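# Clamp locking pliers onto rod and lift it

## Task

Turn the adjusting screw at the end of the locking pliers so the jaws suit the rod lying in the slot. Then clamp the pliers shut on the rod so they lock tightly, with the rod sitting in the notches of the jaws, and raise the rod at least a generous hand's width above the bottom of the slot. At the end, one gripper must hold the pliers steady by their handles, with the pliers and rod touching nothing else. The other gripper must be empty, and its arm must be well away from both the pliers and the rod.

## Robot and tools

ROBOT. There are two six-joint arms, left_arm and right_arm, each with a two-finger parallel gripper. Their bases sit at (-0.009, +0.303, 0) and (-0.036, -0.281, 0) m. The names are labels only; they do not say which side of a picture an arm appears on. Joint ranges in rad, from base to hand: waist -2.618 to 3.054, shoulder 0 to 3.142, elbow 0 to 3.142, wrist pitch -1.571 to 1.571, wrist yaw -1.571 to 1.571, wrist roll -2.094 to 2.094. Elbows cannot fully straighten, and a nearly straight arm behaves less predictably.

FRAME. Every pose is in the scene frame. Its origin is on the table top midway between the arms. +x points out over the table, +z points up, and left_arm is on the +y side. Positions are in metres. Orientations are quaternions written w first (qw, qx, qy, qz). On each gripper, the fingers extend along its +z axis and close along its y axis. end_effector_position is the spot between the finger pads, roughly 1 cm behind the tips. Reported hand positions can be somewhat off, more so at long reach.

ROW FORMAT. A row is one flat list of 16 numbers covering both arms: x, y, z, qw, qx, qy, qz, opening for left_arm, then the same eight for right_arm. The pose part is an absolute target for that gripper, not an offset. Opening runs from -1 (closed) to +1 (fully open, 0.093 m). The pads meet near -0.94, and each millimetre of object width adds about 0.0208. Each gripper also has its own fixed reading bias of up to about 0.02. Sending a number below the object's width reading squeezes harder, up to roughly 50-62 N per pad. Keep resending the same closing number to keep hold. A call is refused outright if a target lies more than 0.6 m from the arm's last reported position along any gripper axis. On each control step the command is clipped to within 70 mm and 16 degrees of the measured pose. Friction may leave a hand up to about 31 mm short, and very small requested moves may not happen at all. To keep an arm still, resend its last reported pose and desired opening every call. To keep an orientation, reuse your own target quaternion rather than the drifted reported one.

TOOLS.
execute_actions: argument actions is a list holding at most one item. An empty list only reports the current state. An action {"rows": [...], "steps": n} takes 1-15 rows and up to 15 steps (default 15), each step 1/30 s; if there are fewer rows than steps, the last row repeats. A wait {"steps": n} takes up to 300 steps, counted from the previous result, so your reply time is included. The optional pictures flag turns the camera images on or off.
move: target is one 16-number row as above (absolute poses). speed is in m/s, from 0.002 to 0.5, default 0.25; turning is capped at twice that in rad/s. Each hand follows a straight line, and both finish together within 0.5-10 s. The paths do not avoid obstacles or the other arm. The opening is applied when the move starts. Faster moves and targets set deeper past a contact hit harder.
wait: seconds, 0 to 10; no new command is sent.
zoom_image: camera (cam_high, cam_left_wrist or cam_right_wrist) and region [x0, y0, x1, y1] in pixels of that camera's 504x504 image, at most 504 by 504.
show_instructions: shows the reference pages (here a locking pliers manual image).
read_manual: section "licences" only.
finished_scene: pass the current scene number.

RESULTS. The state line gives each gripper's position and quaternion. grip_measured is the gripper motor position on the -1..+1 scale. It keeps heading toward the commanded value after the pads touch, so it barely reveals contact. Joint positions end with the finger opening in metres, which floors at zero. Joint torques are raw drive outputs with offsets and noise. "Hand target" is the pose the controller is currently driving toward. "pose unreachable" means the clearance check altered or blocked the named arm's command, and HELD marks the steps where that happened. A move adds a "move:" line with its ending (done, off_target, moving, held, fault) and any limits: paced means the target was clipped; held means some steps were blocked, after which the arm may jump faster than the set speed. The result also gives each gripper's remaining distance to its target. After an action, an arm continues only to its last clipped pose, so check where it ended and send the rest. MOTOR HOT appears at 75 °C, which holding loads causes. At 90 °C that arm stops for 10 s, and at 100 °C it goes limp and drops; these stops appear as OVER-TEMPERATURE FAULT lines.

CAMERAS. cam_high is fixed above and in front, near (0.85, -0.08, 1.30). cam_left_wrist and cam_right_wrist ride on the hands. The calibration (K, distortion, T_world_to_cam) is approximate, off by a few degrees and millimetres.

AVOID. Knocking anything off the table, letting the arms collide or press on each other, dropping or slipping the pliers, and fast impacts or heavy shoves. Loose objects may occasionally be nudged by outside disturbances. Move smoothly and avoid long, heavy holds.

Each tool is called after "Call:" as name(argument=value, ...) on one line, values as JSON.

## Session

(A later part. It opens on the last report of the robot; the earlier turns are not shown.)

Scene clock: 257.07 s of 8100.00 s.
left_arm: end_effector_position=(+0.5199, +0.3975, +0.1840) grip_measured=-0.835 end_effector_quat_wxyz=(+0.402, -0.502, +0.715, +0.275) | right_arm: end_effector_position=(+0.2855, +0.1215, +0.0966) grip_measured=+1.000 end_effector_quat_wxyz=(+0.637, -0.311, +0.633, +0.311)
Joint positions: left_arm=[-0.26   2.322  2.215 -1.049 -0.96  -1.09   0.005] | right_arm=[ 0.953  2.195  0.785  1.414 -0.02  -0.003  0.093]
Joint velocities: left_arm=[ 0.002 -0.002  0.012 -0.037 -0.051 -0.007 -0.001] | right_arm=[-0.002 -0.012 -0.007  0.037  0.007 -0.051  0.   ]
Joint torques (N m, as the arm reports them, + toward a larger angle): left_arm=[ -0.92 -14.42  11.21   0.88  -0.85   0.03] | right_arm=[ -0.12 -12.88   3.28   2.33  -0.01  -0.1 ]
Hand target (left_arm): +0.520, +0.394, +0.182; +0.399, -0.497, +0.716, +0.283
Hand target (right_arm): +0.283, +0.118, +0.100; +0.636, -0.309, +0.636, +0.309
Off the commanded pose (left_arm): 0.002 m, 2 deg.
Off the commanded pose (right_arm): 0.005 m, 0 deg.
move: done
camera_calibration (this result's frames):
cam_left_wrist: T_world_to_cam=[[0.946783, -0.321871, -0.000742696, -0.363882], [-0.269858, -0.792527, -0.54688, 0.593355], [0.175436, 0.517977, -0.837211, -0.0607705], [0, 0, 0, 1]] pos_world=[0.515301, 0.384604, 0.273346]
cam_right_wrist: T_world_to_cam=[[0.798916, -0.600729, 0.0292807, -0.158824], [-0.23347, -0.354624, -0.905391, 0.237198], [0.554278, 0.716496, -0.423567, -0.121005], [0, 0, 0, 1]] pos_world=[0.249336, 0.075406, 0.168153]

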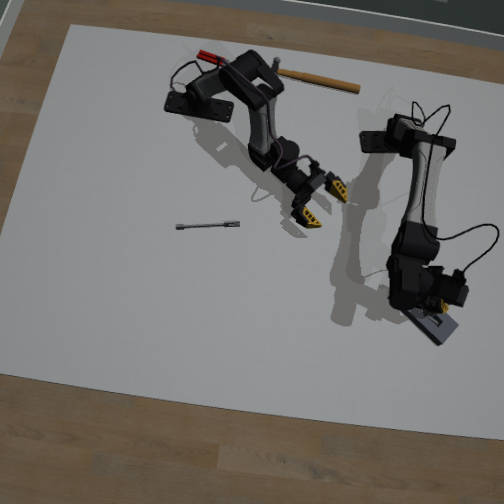

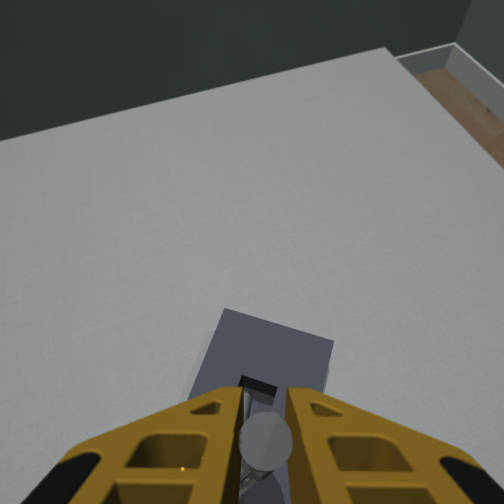

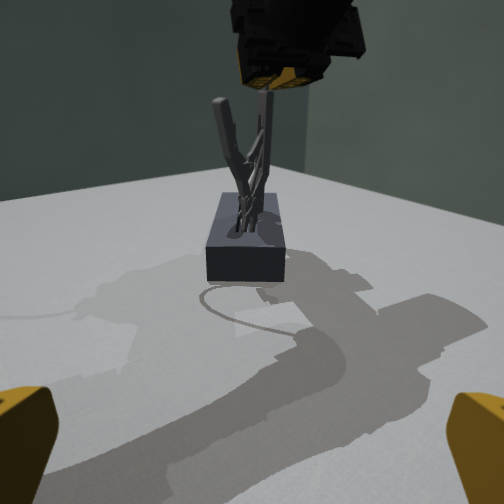

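Call:
move(target=[0.519,0.396,0.183,0.4096,-0.4967,0.7094,0.2868,-0.35,0.283,0.118,0.10,0.6358,-0.3094,0.6358,0.3094,1], speed=0.05)

Call:
move(target=[0.519,0.398,0.184,0.4532,0.366,0.7849,-0.2113,-0.35,0.283,0.118,0.10,0.6358,-0.3094,0.6358,0.3094,1], speed=0.4)

Scene clock: 262.13 s of 8100.00 s.
left_arm: end_effector_position=(+0.5197, +0.3998, +0.1877) grip_measured=-0.351 end_effector_quat_wxyz=(+0.410, -0.504, +0.706, +0.281) | right_arm: end_effector_position=(+0.2855, +0.1215, +0.0966) grip_measured=+1.000 end_effector_quat_wxyz=(+0.637, -0.311, +0.633, +0.311)
Joint positions: left_arm=[-0.26   2.322  2.216 -1.043 -0.984 -1.095  0.028] | right_arm=[ 0.953  2.195  0.785  1.414 -0.02  -0.003  0.093]
Joint velocities: left_arm=[-0.027 -0.012  0.002  0.022 -0.007  0.022  0.001] | right_arm=[-0.027 -0.002 -0.012  0.007 -0.066  0.007  0.   ]
Joint torques (N m, as the arm reports them, + toward a larger angle): left_arm=[ -0.92 -16.32   6.77   1.25  -0.77   0.12] | right_arm=[ -0.12 -12.8    3.26   2.34   0.    -0.11]
Hand target (left_arm): +0.519, +0.396, +0.183; +0.409, -0.497, +0.709, +0.287
Hand target (right_arm): +0.283, +0.118, +0.100; +0.636, -0.309, +0.636, +0.309
Off the commanded pose (left_arm): 0.006 m, 1 deg.
Off the commanded pose (right_arm): 0.005 m, 0 deg.
move: done
camera_calibration (this result's frames):
cam_left_wrist: T_world_to_cam=[[0.95076, -0.309889, 0.00488156, -0.370912], [-0.252842, -0.784653, -0.56603, 0.58878], [0.179237, 0.536925, -0.82437, -0.0708453], [0, 0, 0, 1]] pos_world=[0.514214, 0.385085, 0.276675]
cam_right_wrist: T_world_to_cam=[[0.798916, -0.600729, 0.0292807, -0.158824], [-0.23347, -0.354624, -0.905391, 0.237198], [0.554278, 0.716496, -0.423567, -0.121005], [0, 0, 0, 1]] pos_world=[0.249336, 0.075406, 0.168153]

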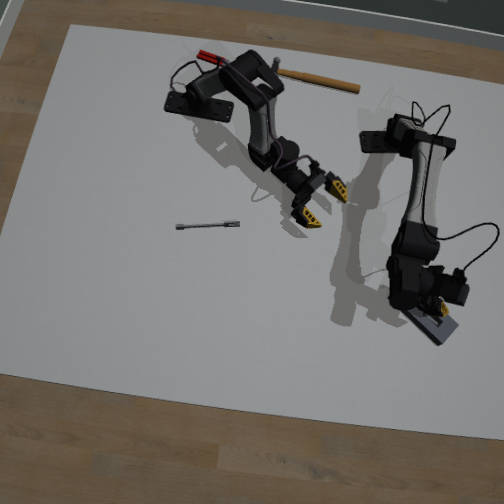

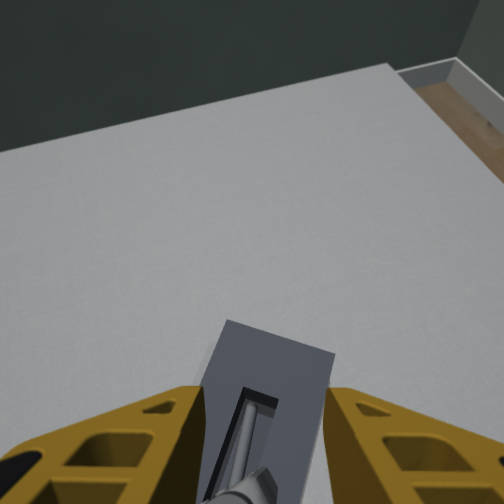

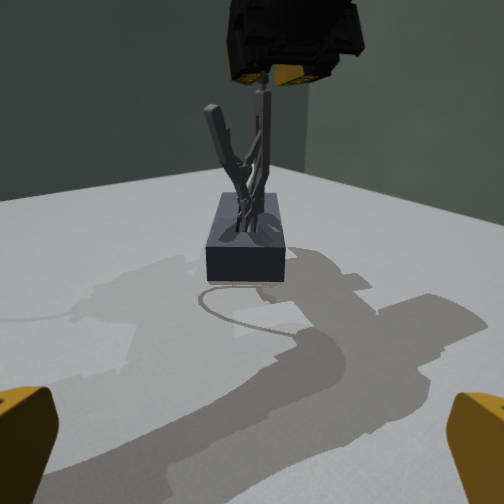

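Scene clock: 265.83 s of 8100.00 s.
left_arm: end_effector_position=(+0.5171, +0.3966, +0.1868) grip_measured=-0.351 end_effector_quat_wxyz=(+0.457, +0.372, +0.784, -0.197) | right_arm: end_effector_position=(+0.2855, +0.1215, +0.0966) grip_measured=+1.000 end_effector_quat_wxyz=(+0.637, -0.311, +0.633, +0.311)
Joint positions: left_arm=[ 0.264  2.284  2.146 -0.992  0.978  1.089  0.028] | right_arm=[ 0.953  2.195  0.785  1.414 -0.02  -0.003  0.093]
Joint velocities: left_arm=[ 0.002 -0.017 -0.002 -0.095  0.007 -0.066  0.   ] | right_arm=[ 0.012 -0.017  0.002 -0.051 -0.007 -0.037  0.   ]
Joint torques (N m, as the arm reports them, + toward a larger angle): left_arm=[  0.23 -13.84  11.38   1.09   0.56   0.1 ] | right_arm=[ -0.12 -12.84   3.28   2.34  -0.02  -0.1 ]
Hand target (left_arm): +0.518, +0.400, +0.185; +0.457, +0.372, +0.783, -0.199
Hand target (right_arm): +0.283, +0.118, +0.100; +0.636, -0.309, +0.636, +0.309
Off the commanded pose (left_arm): 0.004 m, 2 deg.
Off the commanded pose (right_arm): 0.005 m, 0 deg.
move: done
camera_calibration (this result's frames):
cam_left_wrist: T_world_to_cam=[[-0.746506, -0.664049, -0.0420468, 0.657478], [-0.52971, 0.631349, -0.566396, 0.166747], [0.402661, -0.400546, -0.82306, 0.186694], [0, 0, 0, 1]] pos_world=[0.503964, 0.406101, 0.27575]
cam_right_wrist: T_world_to_cam=[[0.798916, -0.600729, 0.0292807, -0.158824], [-0.23347, -0.354624, -0.905391, 0.237198], [0.554278, 0.716496, -0.423567, -0.121005], [0, 0, 0, 1]] pos_world=[0.249336, 0.075406, 0.168153]

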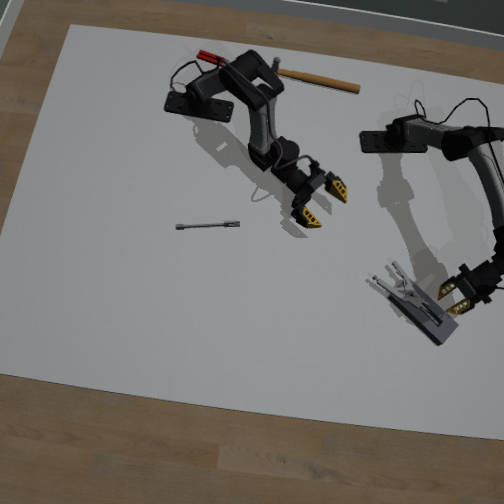

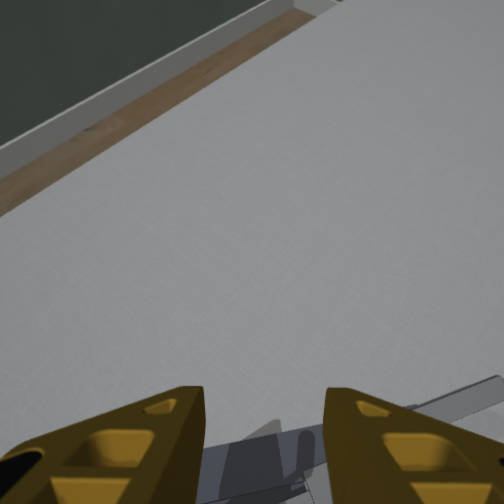

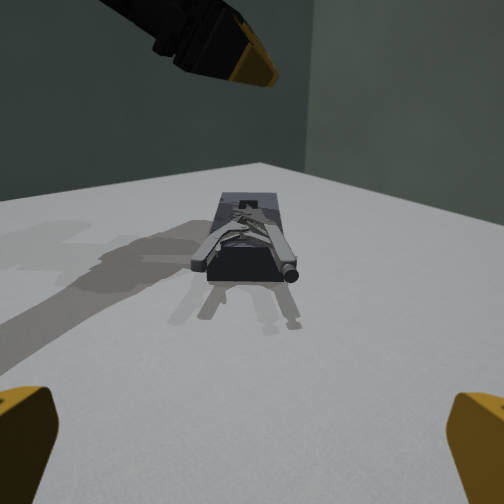

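Call:
zoom_image(camera="cam_high", region=[360,250,470,360])

Call:
zoom_image(camera="cam_right_wrist", region=[180,180,310,300])

Region (360, 250, 470, 360) of cam_high's 504x504 image, scaled by 4.582, with more detail than that image has.

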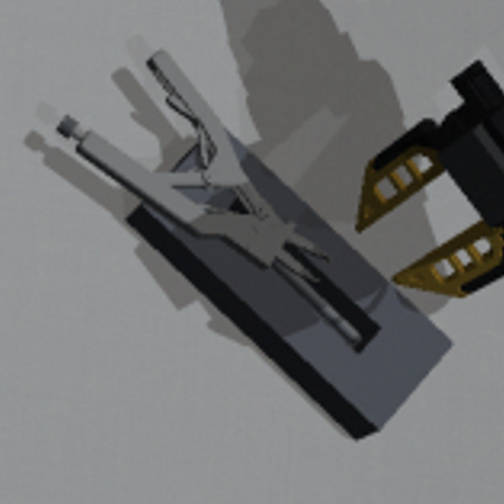

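Region (180, 180, 310, 300) of cam_right_wrist's 504x504 image, scaled by 3.877, with more detail than that image has; it fills the top 465 rows of this view, and the rest is white.

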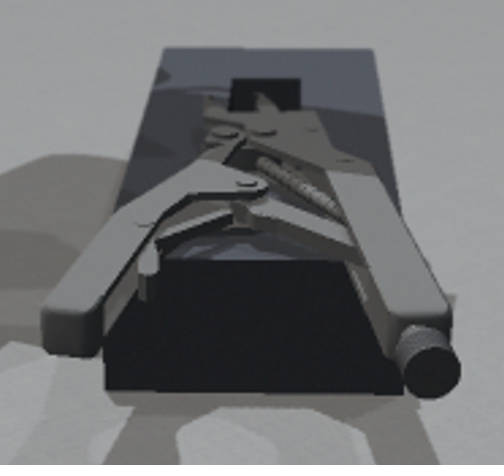

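Call:
move(target=[0.473,0.279,0.14,0.0894,-0.8442,-0.5072,-0.1488,-0.3,0.24,0.06,0.10,0.6358,-0.3094,0.6358,0.3094,1], speed=0.3)

Scene clock: 301.50 s of 8100.00 s.
left_arm: end_effector_position=(+0.4835, +0.2744, +0.1432) grip_measured=-0.301 end_effector_quat_wxyz=(-0.066, +0.843, +0.512, +0.151) | right_arm: end_effector_position=(+0.2414, +0.0635, +0.0897) grip_measured=+1.000 end_effector_quat_wxyz=(+0.622, -0.317, +0.649, +0.302)
Joint positions: left_arm=[-0.335  2.428  2.551 -1.543 -0.295  1.915  0.031] | right_arm=[ 0.948  2.061  0.474  1.543 -0.02  -0.003  0.093]
Joint velocities: left_arm=[ 0.002  0.007 -0.012 -0.051 -0.051  0.051 -0.001] | right_arm=[ 0.002 -0.007  0.022 -0.007  0.051 -0.007  0.   ]
Joint torques (N m, as the arm reports them, + toward a larger angle): left_arm=[ -0.37 -16.39   5.08   0.46  -0.23   0.16] | right_arm=[ -0.86 -10.61   2.52   2.73  -0.12  -0.11]
Hand target (left_arm): +0.477, +0.276, +0.138; -0.080, +0.848, +0.506, +0.140
Hand target (right_arm): +0.241, +0.060, +0.101; +0.632, -0.312, +0.640, +0.307
Off the commanded pose (left_arm): 0.012 m, 3 deg.
Off the commanded pose (right_arm): 0.011 m, 3 deg.
joint sent to its limit (left arm) — the command would take joint 4 (wrist pitch) past its lower limit, so that joint was sent only as far as its limit.
joint sent to its limit (right arm) — the command would take joint 4 (wrist pitch) past its upper limit, so that joint was sent only as far as its limit.
move: off_target (left_arm, right_arm)
camera_calibration (this result's frames):
cam_left_wrist: T_world_to_cam=[[-0.878384, 0.472781, -0.070142, 0.305225], [0.298399, 0.657098, 0.692229, -0.386257], [0.373363, 0.587112, -0.718262, -0.156471], [0, 0, 0, 1]] pos_world=[0.441784, 0.20137, 0.1764]
cam_right_wrist: T_world_to_cam=[[0.796805, -0.60361, 0.0275135, -0.157378], [-0.262873, -0.387289, -0.883688, 0.207291], [0.544058, 0.696895, -0.467267, -0.0504095], [0, 0, 0, 1]] pos_world=[0.207317, 0.0204167, 0.163956]

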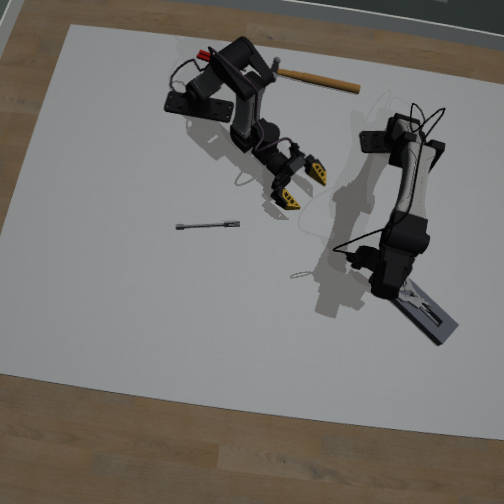

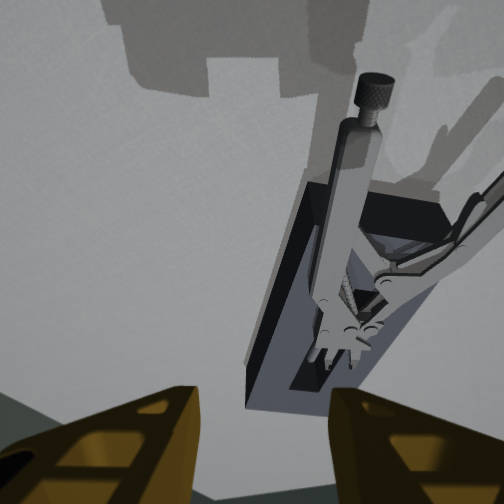

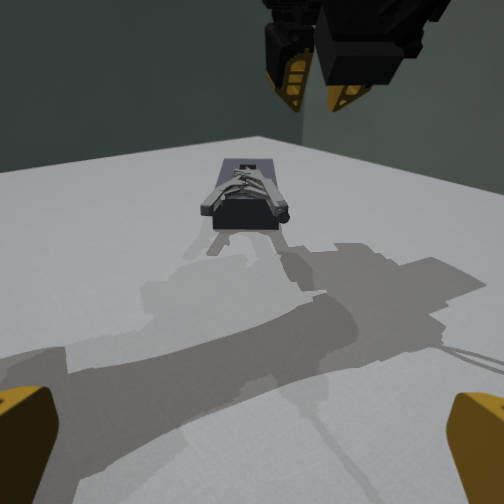

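Call:
move(target=[0.456,0.283,0.085,0.0894,-0.8442,-0.5072,-0.1488,-0.35,0.24,0.06,0.13,0.6358,-0.3094,0.6358,0.3094,1], speed=0.1)

Scene clock: 310.37 s of 8100.00 s.
left_arm: end_effector_position=(+0.4611, +0.2829, +0.0868) grip_measured=-0.349 end_effector_quat_wxyz=(-0.087, +0.843, +0.510, +0.149) | right_arm: end_effector_position=(+0.2415, +0.0637, +0.1273) grip_measured=+1.000 end_effector_quat_wxyz=(+0.637, -0.310, +0.635, +0.309)
Joint positions: left_arm=[-0.335  2.255  2.017 -1.212 -0.325  1.915  0.028] | right_arm=[ 0.948  1.914  0.474  1.442 -0.021 -0.003  0.093]
Joint velocities: left_arm=[-0.017 -0.012  0.012  0.007 -0.037 -0.037 -0.   ] | right_arm=[-0.022  0.007 -0.012 -0.007  0.022  0.007  0.   ]
Joint torques (N m, as the arm reports them, + toward a larger angle): left_arm=[ -0.58 -16.08   5.59   0.62  -0.3    0.02] | right_arm=[-0.58 -9.91  3.62  2.33 -0.1  -0.11]
Hand target (left_arm): +0.457, +0.283, +0.085; -0.090, +0.844, +0.507, +0.148
Hand target (right_arm): +0.240, +0.060, +0.130; +0.636, -0.309, +0.636, +0.310
Off the commanded pose (left_arm): 0.005 m, 0 deg.
Off the commanded pose (right_arm): 0.005 m, 0 deg.
move: done
camera_calibration (this result's frames):
cam_left_wrist: T_world_to_cam=[[-0.881387, 0.471274, -0.0325299, 0.27613], [0.313076, 0.634311, 0.706847, -0.347656], [0.353753, 0.612821, -0.706618, -0.192866], [0, 0, 0, 1]] pos_world=[0.420447, 0.208582, 0.118439]
cam_right_wrist: T_world_to_cam=[[0.796214, -0.604311, 0.0291728, -0.158382], [-0.236837, -0.355691, -0.904098, 0.234978], [0.556732, 0.712946, -0.426329, -0.0422853], [0, 0, 0, 1]] pos_world=[0.205299, 0.0180147, 0.199036]

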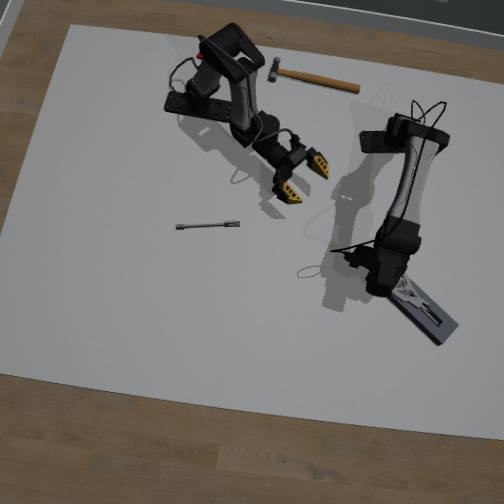

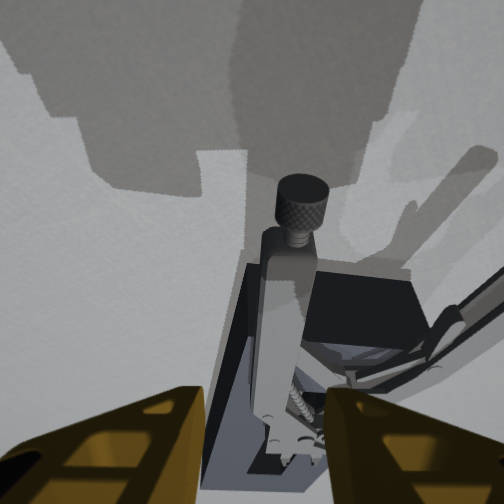

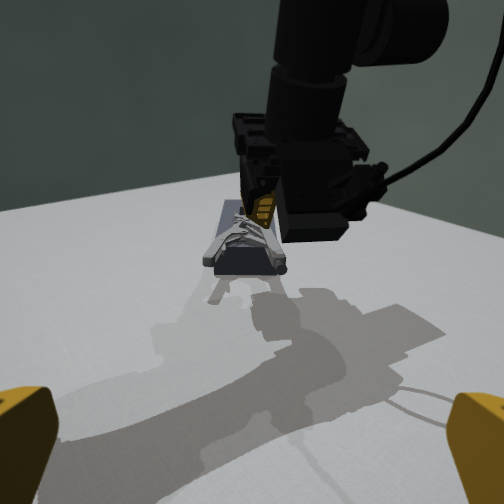

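Call:
move(target=[0.45,0.283,0.11,0,0.2588,0.9659,0,-0.35,0.24,0.06,0.13,0.6358,-0.3094,0.6358,0.3094,1], speed=0.5)

Call:
move(target=[0.457,0.284,0.085,0.1488,-0.5072,0.8442,0.0894,-0.35,0.24,0.06,0.13,0.6358,-0.3094,0.6358,0.3094,1], speed=0.5)

Scene clock: 333.60 s of 8100.00 s.
left_arm: end_effector_position=(+0.4482, +0.2818, +0.1083) grip_measured=-0.349 end_effector_quat_wxyz=(+0.002, +0.268, +0.964, +0.005) | right_arm: end_effector_position=(+0.2415, +0.0637, +0.1271) grip_measured=+1.000 end_effector_quat_wxyz=(+0.636, -0.311, +0.635, +0.309)
Joint positions: left_arm=[-0.227  2.373  2.348 -1.54  -0.009  0.491  0.028] | right_arm=[ 0.948  1.914  0.474  1.441 -0.021 -0.003  0.093]
Joint velocities: left_arm=[ 0.007  0.002 -0.012 -0.007 -0.022 -0.022 -0.   ] | right_arm=[-0.027 -0.032  0.012 -0.051  0.007 -0.007  0.   ]
Joint torques (N m, as the arm reports them, + toward a larger angle): left_arm=[  0.16 -14.67   9.9    0.21  -0.02  -0.01] | right_arm=[ -0.61 -10.05   3.51   2.34  -0.1   -0.09]
Hand target (left_arm): +0.450, +0.284, +0.109; +0.003, +0.259, +0.966, +0.001
Hand target (right_arm): +0.240, +0.060, +0.130; +0.636, -0.309, +0.636, +0.309
Off the commanded pose (left_arm): 0.003 m, 1 deg.
Off the commanded pose (right_arm): 0.005 m, 0 deg.
move: done
camera_calibration (this result's frames):
cam_left_wrist: T_world_to_cam=[[-0.513061, -0.857537, -0.0373916, 0.475912], [-0.785028, 0.451171, 0.424472, 0.216187], [-0.34713, 0.247133, -0.904669, 0.266191], [0, 0, 0, 1]] pos_world=[0.506287, 0.24479, 0.166845]
cam_right_wrist: T_world_to_cam=[[0.796229, -0.604294, 0.0291453, -0.158378], [-0.237273, -0.356225, -0.903773, 0.234909], [0.556526, 0.712694, -0.427019, -0.0422108], [0, 0, 0, 1]] pos_world=[0.205334, 0.0180572, 0.198896]

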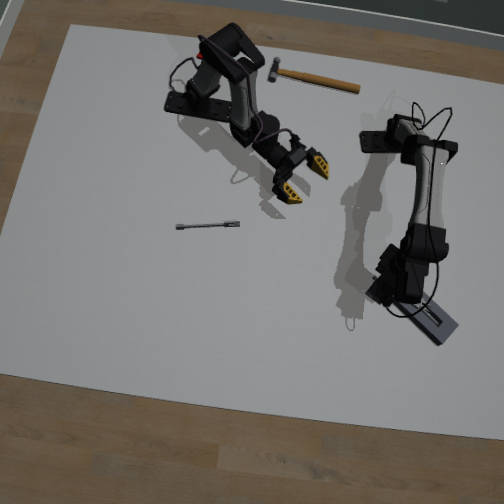

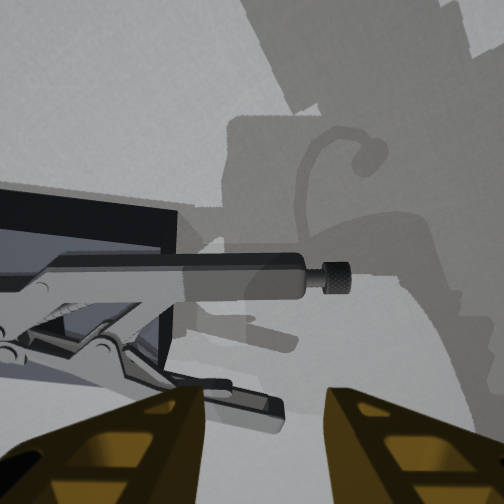

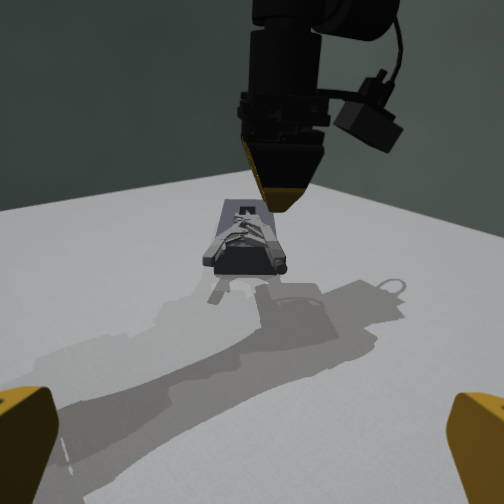

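Scene clock: 336.00 s of 8100.00 s.
left_arm: end_effector_position=(+0.4594, +0.2856, +0.0968) grip_measured=-0.349 end_effector_quat_wxyz=(+0.156, -0.508, +0.844, +0.078) | right_arm: end_effector_position=(+0.2415, +0.0637, +0.1271) grip_measured=+1.000 end_effector_quat_wxyz=(+0.636, -0.311, +0.635, +0.309)
Joint positions: left_arm=[-0.328  2.218  1.994 -1.2   -0.319 -1.211  0.028] | right_arm=[ 0.948  1.914  0.474  1.441 -0.021 -0.003  0.093]
Joint velocities: left_arm=[-0.017 -0.022 -0.007  0.007 -0.051 -0.037  0.   ] | right_arm=[ 0.007  0.007  0.007 -0.022 -0.037  0.066  0.   ]
Joint torques (N m, as the arm reports them, + toward a larger angle): left_arm=[ -0.94 -12.1    8.65   0.56  -0.47  -0.08] | right_arm=[ -0.61 -10.06   3.51   2.33  -0.09  -0.09]
Hand target (left_arm): +0.457, +0.283, +0.086; +0.147, -0.507, +0.845, +0.090
Hand target (right_arm): +0.240, +0.060, +0.130; +0.636, -0.309, +0.636, +0.309
Off the commanded pose (left_arm): 0.012 m, 2 deg.
Off the commanded pose (right_arm): 0.005 m, 0 deg.
move: off_target (left_arm)
camera_calibration (this result's frames):
cam_left_wrist: T_world_to_cam=[[0.886722, -0.462295, 0.00268511, -0.275361], [-0.460644, -0.883033, 0.0897748, 0.492527], [-0.0391314, -0.0808422, -0.995958, 0.219782], [0, 0, 0, 1]] pos_world=[0.479648, 0.325388, 0.175417]
cam_right_wrist: T_world_to_cam=[[0.796229, -0.604294, 0.0291453, -0.158378], [-0.237273, -0.356225, -0.903773, 0.234909], [0.556526, 0.712694, -0.427019, -0.0422108], [0, 0, 0, 1]] pos_world=[0.205334, 0.0180572, 0.198896]

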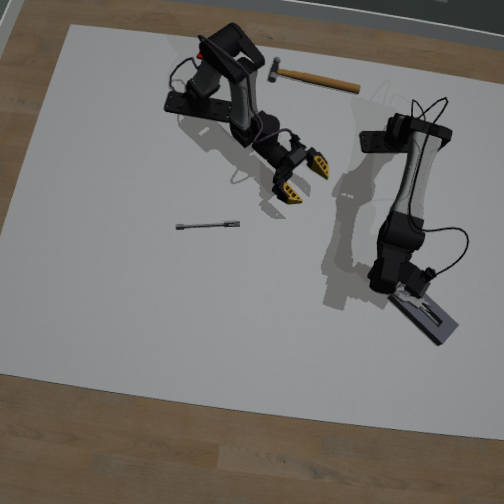

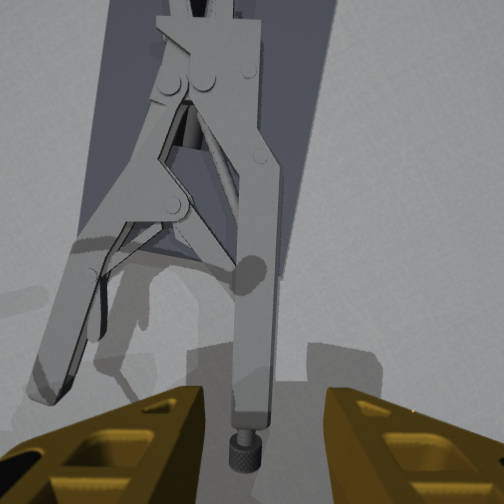

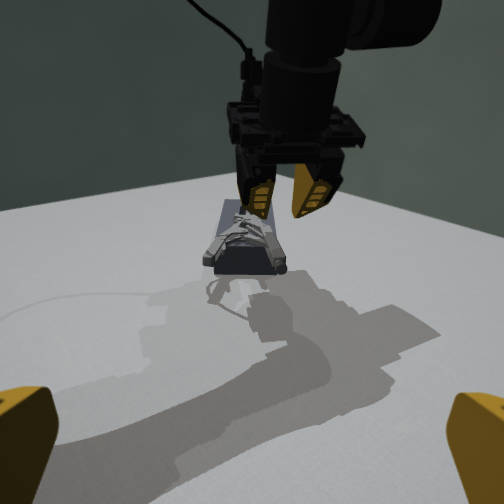

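Call:
move(target=[0.459,0.293,0.048,0.1488,-0.5072,0.8442,0.0894,-0.35,0.24,0.06,0.13,0.6358,-0.3094,0.6358,0.3094,1], speed=0.06)

Scene clock: 347.63 s of 8100.00 s.
left_arm: end_effector_position=(+0.4637, +0.2850, +0.0612) grip_measured=-0.349 end_effector_quat_wxyz=(+0.158, -0.507, +0.844, +0.077) | right_arm: end_effector_position=(+0.2415, +0.0637, +0.1271) grip_measured=+1.000 end_effector_quat_wxyz=(+0.636, -0.311, +0.635, +0.309)
Joint positions: left_arm=[-0.328  2.24   1.888 -1.067 -0.32  -1.208  0.028] | right_arm=[ 0.948  1.914  0.474  1.441 -0.021 -0.003  0.093]
Joint velocities: left_arm=[-0.012 -0.007 -0.007 -0.022  0.037  0.037  0.   ] | right_arm=[-0.012 -0.012 -0.002 -0.037  0.11  -0.007  0.   ]
Joint torques (N m, as the arm reports them, + toward a larger angle): left_arm=[  0.75 -13.37   6.17   0.73  -0.43   0.15] | right_arm=[ -0.65 -10.11   3.55   2.33  -0.09  -0.11]
Hand target (left_arm): +0.459, +0.293, +0.048; +0.149, -0.507, +0.844, +0.089
Hand target (right_arm): +0.240, +0.060, +0.130; +0.636, -0.309, +0.636, +0.309
Off the commanded pose (left_arm): 0.016 m, 2 deg.
Off the commanded pose (right_arm): 0.005 m, 0 deg.
move: off_target (left_arm)
camera_calibration (this result's frames):
cam_left_wrist: T_world_to_cam=[[0.88576, -0.464101, 0.00634593, -0.278553], [-0.462826, -0.882131, 0.0873883, 0.498132], [-0.034959, -0.0803421, -0.996154, 0.182291], [0, 0, 0, 1]] pos_world=[0.483652, 0.324787, 0.139827]
cam_right_wrist: T_world_to_cam=[[0.796229, -0.604294, 0.0291453, -0.158378], [-0.237273, -0.356225, -0.903773, 0.234909], [0.556526, 0.712694, -0.427019, -0.0422108], [0, 0, 0, 1]] pos_world=[0.205334, 0.0180572, 0.198896]

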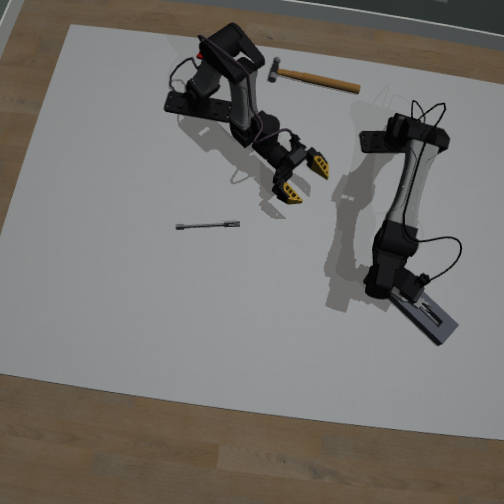

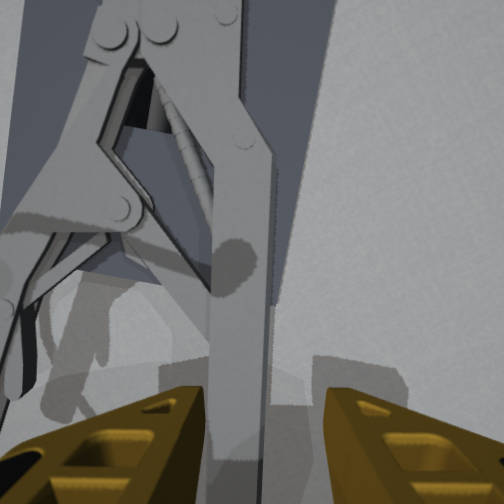

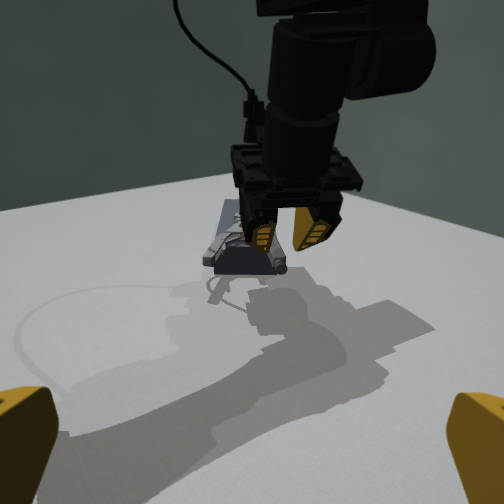

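Call:
move(target=[0.455,0.302,0.052,0.1488,-0.5072,0.8442,0.0894,-0.35,0.24,0.06,0.13,0.6358,-0.3094,0.6358,0.3094,1], speed=0.03)

Call:
zoom_image(camera="cam_right_wrist", region=[190,190,350,300])

Scene clock: 351.50 s of 8100.00 s.
left_arm: end_effector_position=(+0.4586, +0.2973, +0.0533) grip_measured=-0.349 end_effector_quat_wxyz=(+0.149, -0.508, +0.844, +0.086) | right_arm: end_effector_position=(+0.2415, +0.0637, +0.1271) grip_measured=+1.000 end_effector_quat_wxyz=(+0.636, -0.311, +0.635, +0.309)
Joint positions: left_arm=[-0.303  2.24   1.859 -1.058 -0.32  -1.19   0.028] | right_arm=[ 0.948  1.914  0.474  1.441 -0.021 -0.003  0.093]
Joint velocities: left_arm=[ 0.002  0.017  0.017 -0.037 -0.007  0.081 -0.002] | right_arm=[-0.022 -0.002 -0.007  0.066  0.037  0.022  0.   ]
Joint torques (N m, as the arm reports them, + toward a larger angle): left_arm=[  0.29 -15.87   5.82   0.71  -0.43   0.14] | right_arm=[ -0.6  -10.09   3.49   2.32  -0.09  -0.09]
Hand target (left_arm): +0.455, +0.302, +0.052; +0.149, -0.507, +0.844, +0.090
Hand target (right_arm): +0.240, +0.060, +0.130; +0.636, -0.309, +0.636, +0.309
Off the commanded pose (left_arm): 0.006 m, 0 deg.
Off the commanded pose (right_arm): 0.005 m, 0 deg.
move: done
camera_calibration (this result's frames):
cam_left_wrist: T_world_to_cam=[[0.888768, -0.457988, -0.0183749, -0.270214], [-0.454534, -0.885815, 0.0934396, 0.504228], [-0.059071, -0.0746942, -0.995455, 0.18457], [0, 0, 0, 1]] pos_world=[0.480249, 0.336684, 0.131651]
cam_right_wrist: T_world_to_cam=[[0.796229, -0.604294, 0.0291453, -0.158378], [-0.237273, -0.356225, -0.903773, 0.234909], [0.556526, 0.712694, -0.427019, -0.0422108], [0, 0, 0, 1]] pos_world=[0.205334, 0.0180572, 0.198896]

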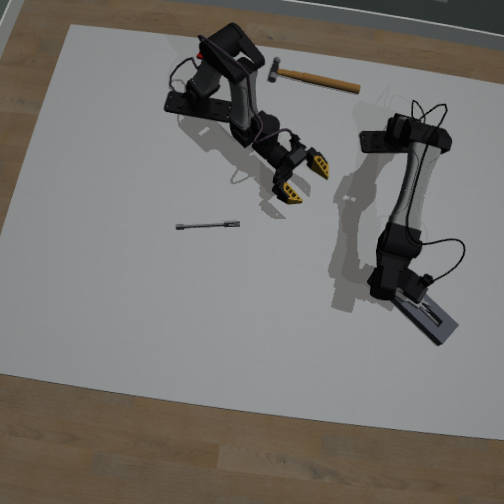

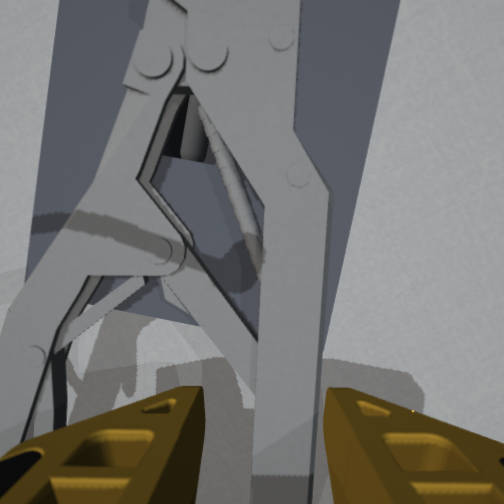

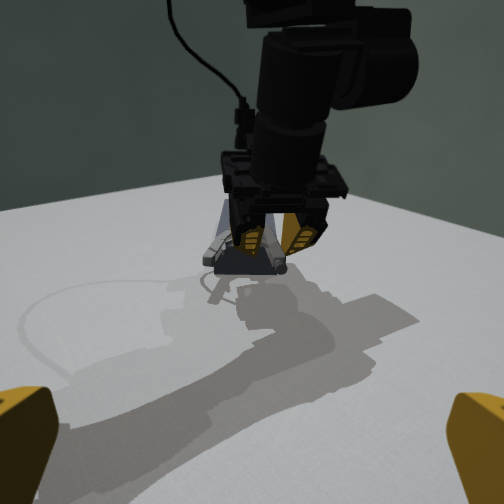

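Region (190, 190, 350, 300) of cam_right_wrist's 504x504 image, scaled by 3.150, with more detail than that image has; it fills the top 346 rows of this view, and the rest is white.

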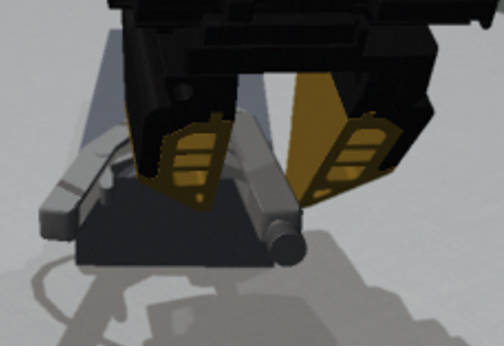

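Call:
move(target=[0.456,0.294,0.050,0.1488,-0.5072,0.8442,0.0894,-0.9,0.24,0.06,0.13,0.6358,-0.3094,0.6358,0.3094,1], speed=0.03)

Call:
move(target=[0.45,0.285,0.12,0.1488,-0.5072,0.8442,0.0894,-0.9,0.24,0.06,0.13,0.6358,-0.3094,0.6358,0.3094,1], speed=0.08)

Scene clock: 354.63 s of 8100.00 s.
left_arm: end_effector_position=(+0.4593, +0.2968, +0.0532) grip_measured=-0.836 end_effector_quat_wxyz=(+0.150, -0.509, +0.844, +0.084) | right_arm: end_effector_position=(+0.2415, +0.0637, +0.1271) grip_measured=+1.000 end_effector_quat_wxyz=(+0.636, -0.311, +0.635, +0.309)
Joint positions: left_arm=[-0.303  2.24   1.859 -1.054 -0.318 -1.19   0.005] | right_arm=[ 0.948  1.914  0.474  1.441 -0.021 -0.003  0.093]
Joint velocities: left_arm=[ 0.012  0.002 -0.007 -0.037 -0.081  0.007  0.   ] | right_arm=[-0.007 -0.012 -0.002 -0.007 -0.007 -0.066  0.   ]
Joint torques (N m, as the arm reports them, + toward a larger angle): left_arm=[ -0.99 -14.95   6.87   0.64  -0.46  -0.05] | right_arm=[ -0.61 -10.08   3.48   2.34  -0.11  -0.1 ]
Hand target (left_arm): +0.456, +0.294, +0.050; +0.149, -0.507, +0.844, +0.089
Hand target (right_arm): +0.240, +0.060, +0.130; +0.636, -0.309, +0.636, +0.309
Off the commanded pose (left_arm): 0.005 m, 1 deg.
Off the commanded pose (right_arm): 0.005 m, 0 deg.
move: done
camera_calibration (this result's frames):
cam_left_wrist: T_world_to_cam=[[0.889012, -0.457667, -0.0141157, -0.271536], [-0.454483, -0.885738, 0.0944092, 0.504063], [-0.0557108, -0.0775156, -0.995433, 0.18386], [0, 0, 0, 1]] pos_world=[0.48073, 0.336447, 0.1316]
cam_right_wrist: T_world_to_cam=[[0.796229, -0.604294, 0.0291453, -0.158378], [-0.237273, -0.356225, -0.903773, 0.234909], [0.556526, 0.712694, -0.427019, -0.0422108], [0, 0, 0, 1]] pos_world=[0.205334, 0.0180572, 0.198896]

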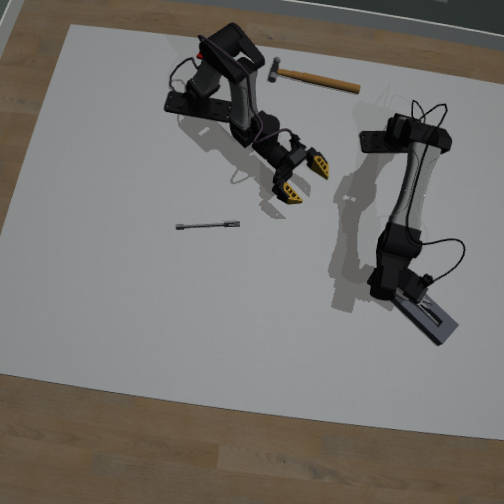

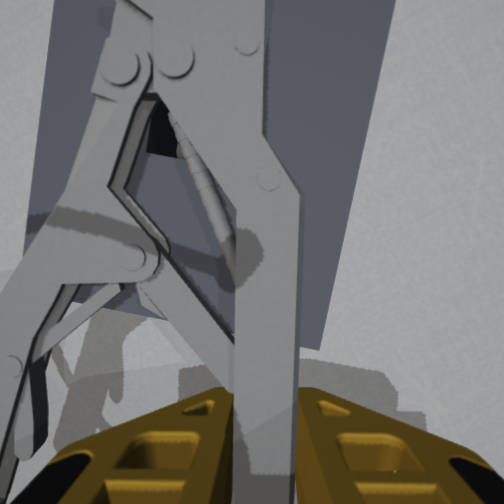

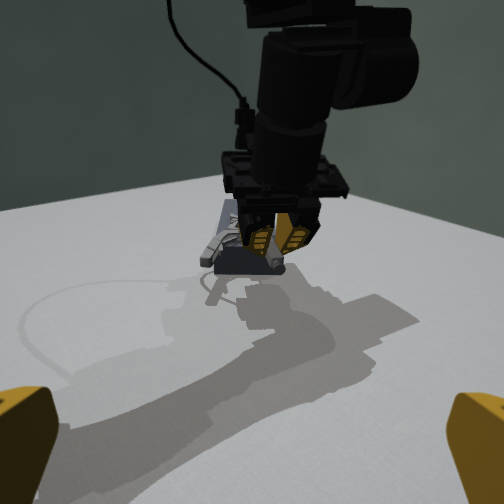

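Scene clock: 356.03 s of 8100.00 s.
left_arm: end_effector_position=(+0.4450, +0.2866, +0.1032) grip_measured=-0.836 end_effector_quat_wxyz=(+0.129, -0.506, +0.848, +0.094) | right_arm: end_effector_position=(+0.2415, +0.0637, +0.1271) grip_measured=+1.000 end_effector_quat_wxyz=(+0.636, -0.311, +0.635, +0.309)
Joint positions: left_arm=[-0.327  2.222  2.034 -1.301 -0.311 -1.214  0.005] | right_arm=[ 0.948  1.914  0.474  1.441 -0.021 -0.003  0.093]
Joint velocities: left_arm=[-0.012 -0.002  0.012  0.066  0.022  0.022 -0.   ] | right_arm=[-0.007  0.007 -0.007  0.037 -0.007  0.051  0.   ]
Joint torques (N m, as the arm reports them, + toward a larger angle): left_arm=[ -0.86 -16.29  11.3    0.36  -0.53  -0.05] | right_arm=[ -0.59 -10.09   3.47   2.32  -0.1   -0.1 ]
Hand target (left_arm): +0.449, +0.285, +0.120; +0.148, -0.507, +0.844, +0.088
Hand target (right_arm): +0.240, +0.060, +0.130; +0.636, -0.309, +0.636, +0.309
Off the commanded pose (left_arm): 0.018 m, 2 deg.
Off the commanded pose (right_arm): 0.005 m, 0 deg.
move: off_target (left_arm)
camera_calibration (this result's frames):
cam_left_wrist: T_world_to_cam=[[0.886314, -0.459909, -0.0541316, -0.256784], [-0.451675, -0.88434, 0.118037, 0.47968], [-0.102157, -0.0801676, -0.991533, 0.253048], [0, 0, 0, 1]] pos_world=[0.470101, 0.326389, 0.180385]
cam_right_wrist: T_world_to_cam=[[0.796229, -0.604294, 0.0291453, -0.158378], [-0.237273, -0.356225, -0.903773, 0.234909], [0.556526, 0.712694, -0.427019, -0.0422108], [0, 0, 0, 1]] pos_world=[0.205334, 0.0180572, 0.198896]

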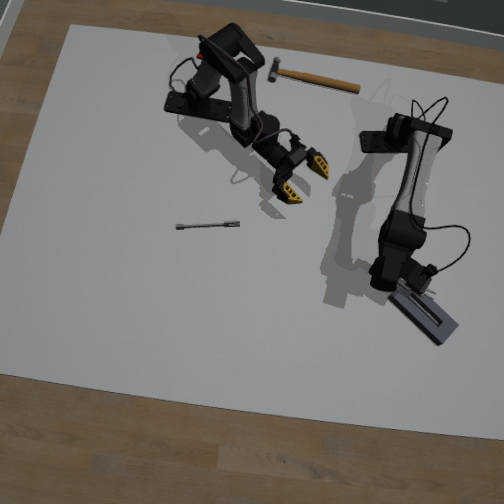

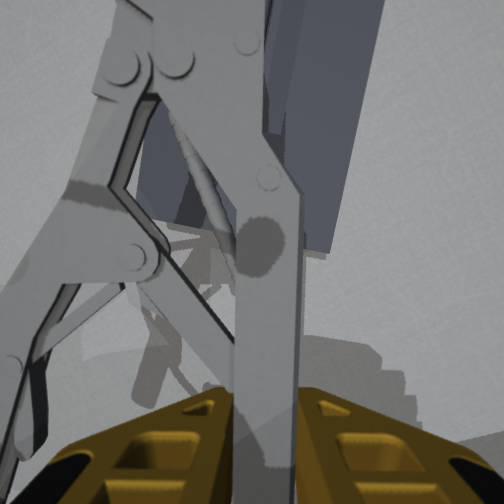

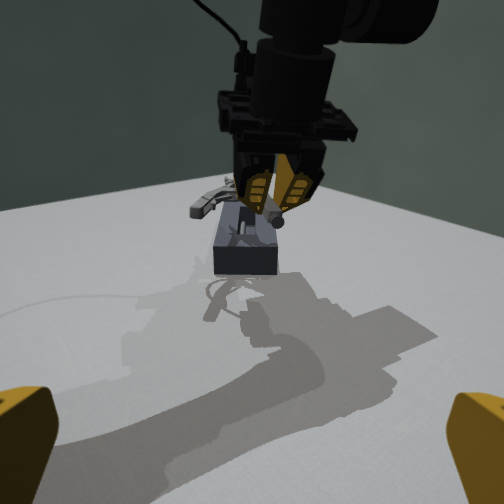

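Call:
move(target=[0.36,0.21,0.18,0.1488,-0.5072,0.8442,0.0894,-0.9,0.27,0.03,0.165,0.6061,-0.3642,0.6061,0.3642,-0.3], speed=0.2)

Scene clock: 365.10 s of 8100.00 s.
left_arm: end_effector_position=(+0.3639, +0.2019, +0.1760) grip_measured=-0.836 end_effector_quat_wxyz=(+0.140, -0.505, +0.848, +0.076) | right_arm: end_effector_position=(+0.2676, +0.0300, +0.1513) grip_measured=-0.298 end_effector_quat_wxyz=(+0.597, -0.364, +0.616, +0.362)
Joint positions: left_arm=[-0.579  1.984  1.962 -1.505 -0.317 -1.47   0.005] | right_arm=[ 0.691  1.765  0.504  1.234 -0.449 -0.001  0.031]
Joint velocities: left_arm=[-0.012  0.007 -0.007  0.007 -0.022  0.037  0.   ] | right_arm=[ 0.012 -0.002 -0.012 -0.037  0.022 -0.007 -0.001]
Joint torques (N m, as the arm reports them, + toward a larger angle): left_arm=[ -0.27 -13.29   6.95   0.24  -0.6   -0.09] | right_arm=[-0.73 -9.43  6.87  2.26 -0.19 -0.07]
Hand target (left_arm): +0.360, +0.208, +0.179; +0.146, -0.508, +0.845, +0.087
Hand target (right_arm): +0.271, +0.031, +0.165; +0.606, -0.362, +0.606, +0.366
Off the commanded pose (left_arm): 0.010 m, 2 deg.
Off the commanded pose (right_arm): 0.014 m, 2 deg.
move: off_target (right_arm)
camera_calibration (this result's frames):
cam_left_wrist: T_world_to_cam=[[0.883625, -0.468026, -0.012599, -0.22458], [-0.463413, -0.878118, 0.118985, 0.362457], [-0.0667516, -0.0992997, -0.992816, 0.301357], [0, 0, 0, 1]] pos_world=[0.386528, 0.243095, 0.253236]
cam_right_wrist: T_world_to_cam=[[0.888274, -0.459082, 0.01461, -0.227047], [-0.194832, -0.405403, -0.893134, 0.2394], [0.415944, 0.790502, -0.449553, 0.0162823], [0, 0, 0, 1]] pos_world=[0.241551, -0.0200511, 0.224453]

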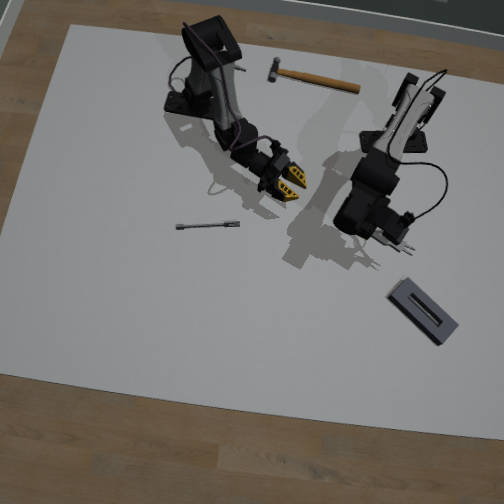

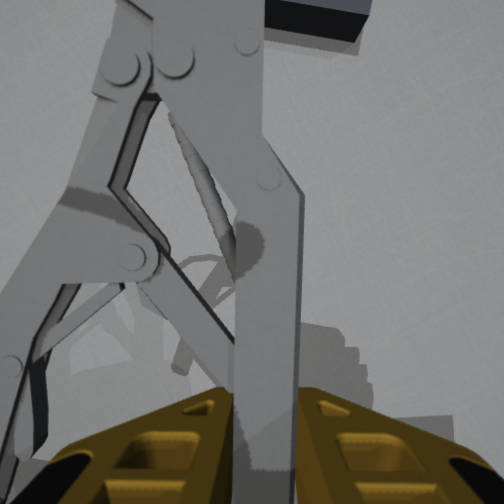

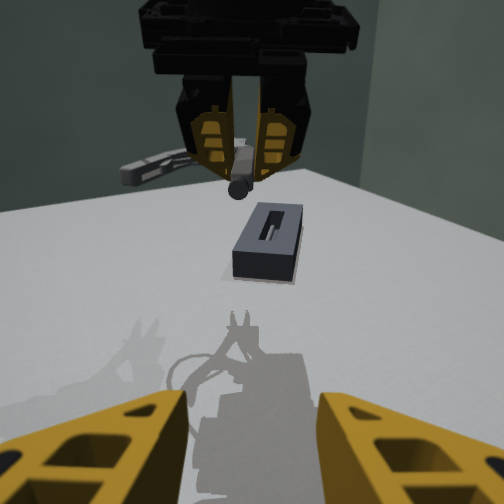

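Call:
move(target=[0.36,0.21,0.18,0.1488,-0.5072,0.8442,0.0894,-0.9,0.312,0.132,0.172,0.6061,-0.3642,0.6061,0.3642,-0.3], speed=0.1)

Call:
zoom_image(camera="cam_high", region=[280,160,430,270])

Scene clock: 373.60 s of 8100.00 s.
left_arm: end_effector_position=(+0.3642, +0.2031, +0.1764) grip_measured=-0.836 end_effector_quat_wxyz=(+0.143, -0.505, +0.847, +0.078) | right_arm: end_effector_position=(+0.3086, +0.1280, +0.1719) grip_measured=-0.298 end_effector_quat_wxyz=(+0.607, -0.365, +0.605, +0.365)
Joint positions: left_arm=[-0.579  1.984  1.962 -1.505 -0.324 -1.471  0.005] | right_arm=[ 0.837  1.982  0.924  1.061 -0.31  -0.001  0.031]
Joint velocities: left_arm=[-0.002 -0.002  0.002  0.007 -0.037 -0.037 -0.001] | right_arm=[-0.012 -0.007 -0.017 -0.007  0.081  0.022 -0.   ]
Joint torques (N m, as the arm reports them, + toward a larger angle): left_arm=[ -0.08 -13.37   6.82   0.22  -0.62  -0.02] | right_arm=[ 0.15 -9.24  7.96  2.31 -0.04 -0.15]
Hand target (left_arm): +0.360, +0.210, +0.180; +0.149, -0.507, +0.844, +0.090
Hand target (right_arm): +0.311, +0.133, +0.171; +0.606, -0.365, +0.606, +0.363
Off the commanded pose (left_arm): 0.009 m, 1 deg.
Off the commanded pose (right_arm): 0.005 m, 0 deg.
move: done
camera_calibration (this result's frames):
cam_left_wrist: T_world_to_cam=[[0.884312, -0.466699, -0.0136042, -0.224625], [-0.462464, -0.879549, 0.111897, 0.364737], [-0.0641877, -0.0926602, -0.993627, 0.299724], [0, 0, 0, 1]] pos_world=[0.386555, 0.243744, 0.253945]
cam_right_wrist: T_world_to_cam=[[0.890729, -0.453694, 0.0276237, -0.222455], [-0.170873, -0.390548, -0.904585, 0.298245], [0.421193, 0.801021, -0.425397, -0.0760504], [0, 0, 0, 1]] pos_world=[0.281141, 0.0764705, 0.243581]

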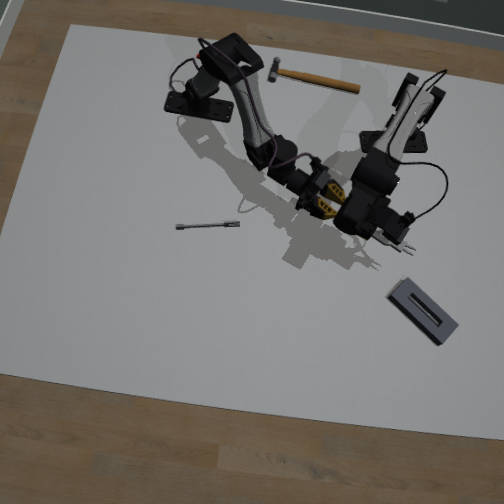

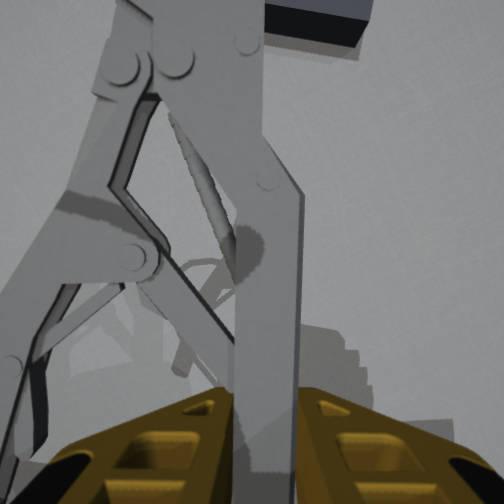

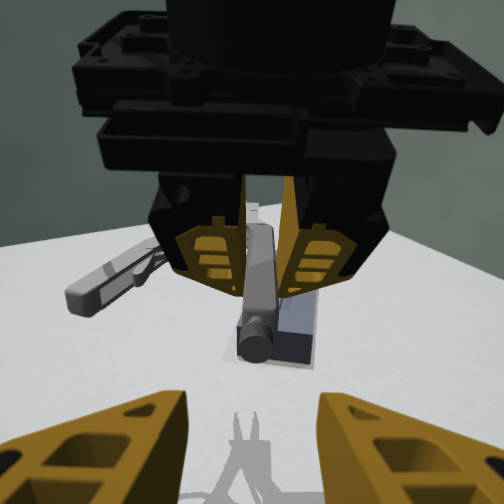

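Region (280, 160, 430, 270) of cam_high's 504x504 image, scaled by 3.360, with more detail than that image has; it fills the top 370 rows of this view, and the rest is white.

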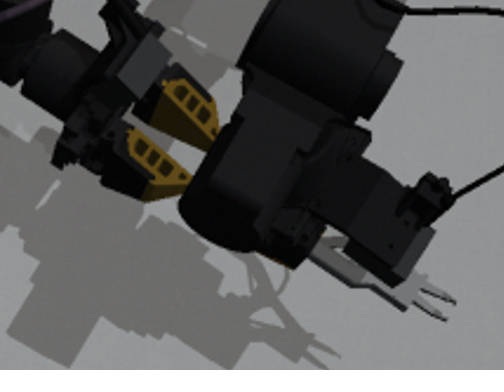

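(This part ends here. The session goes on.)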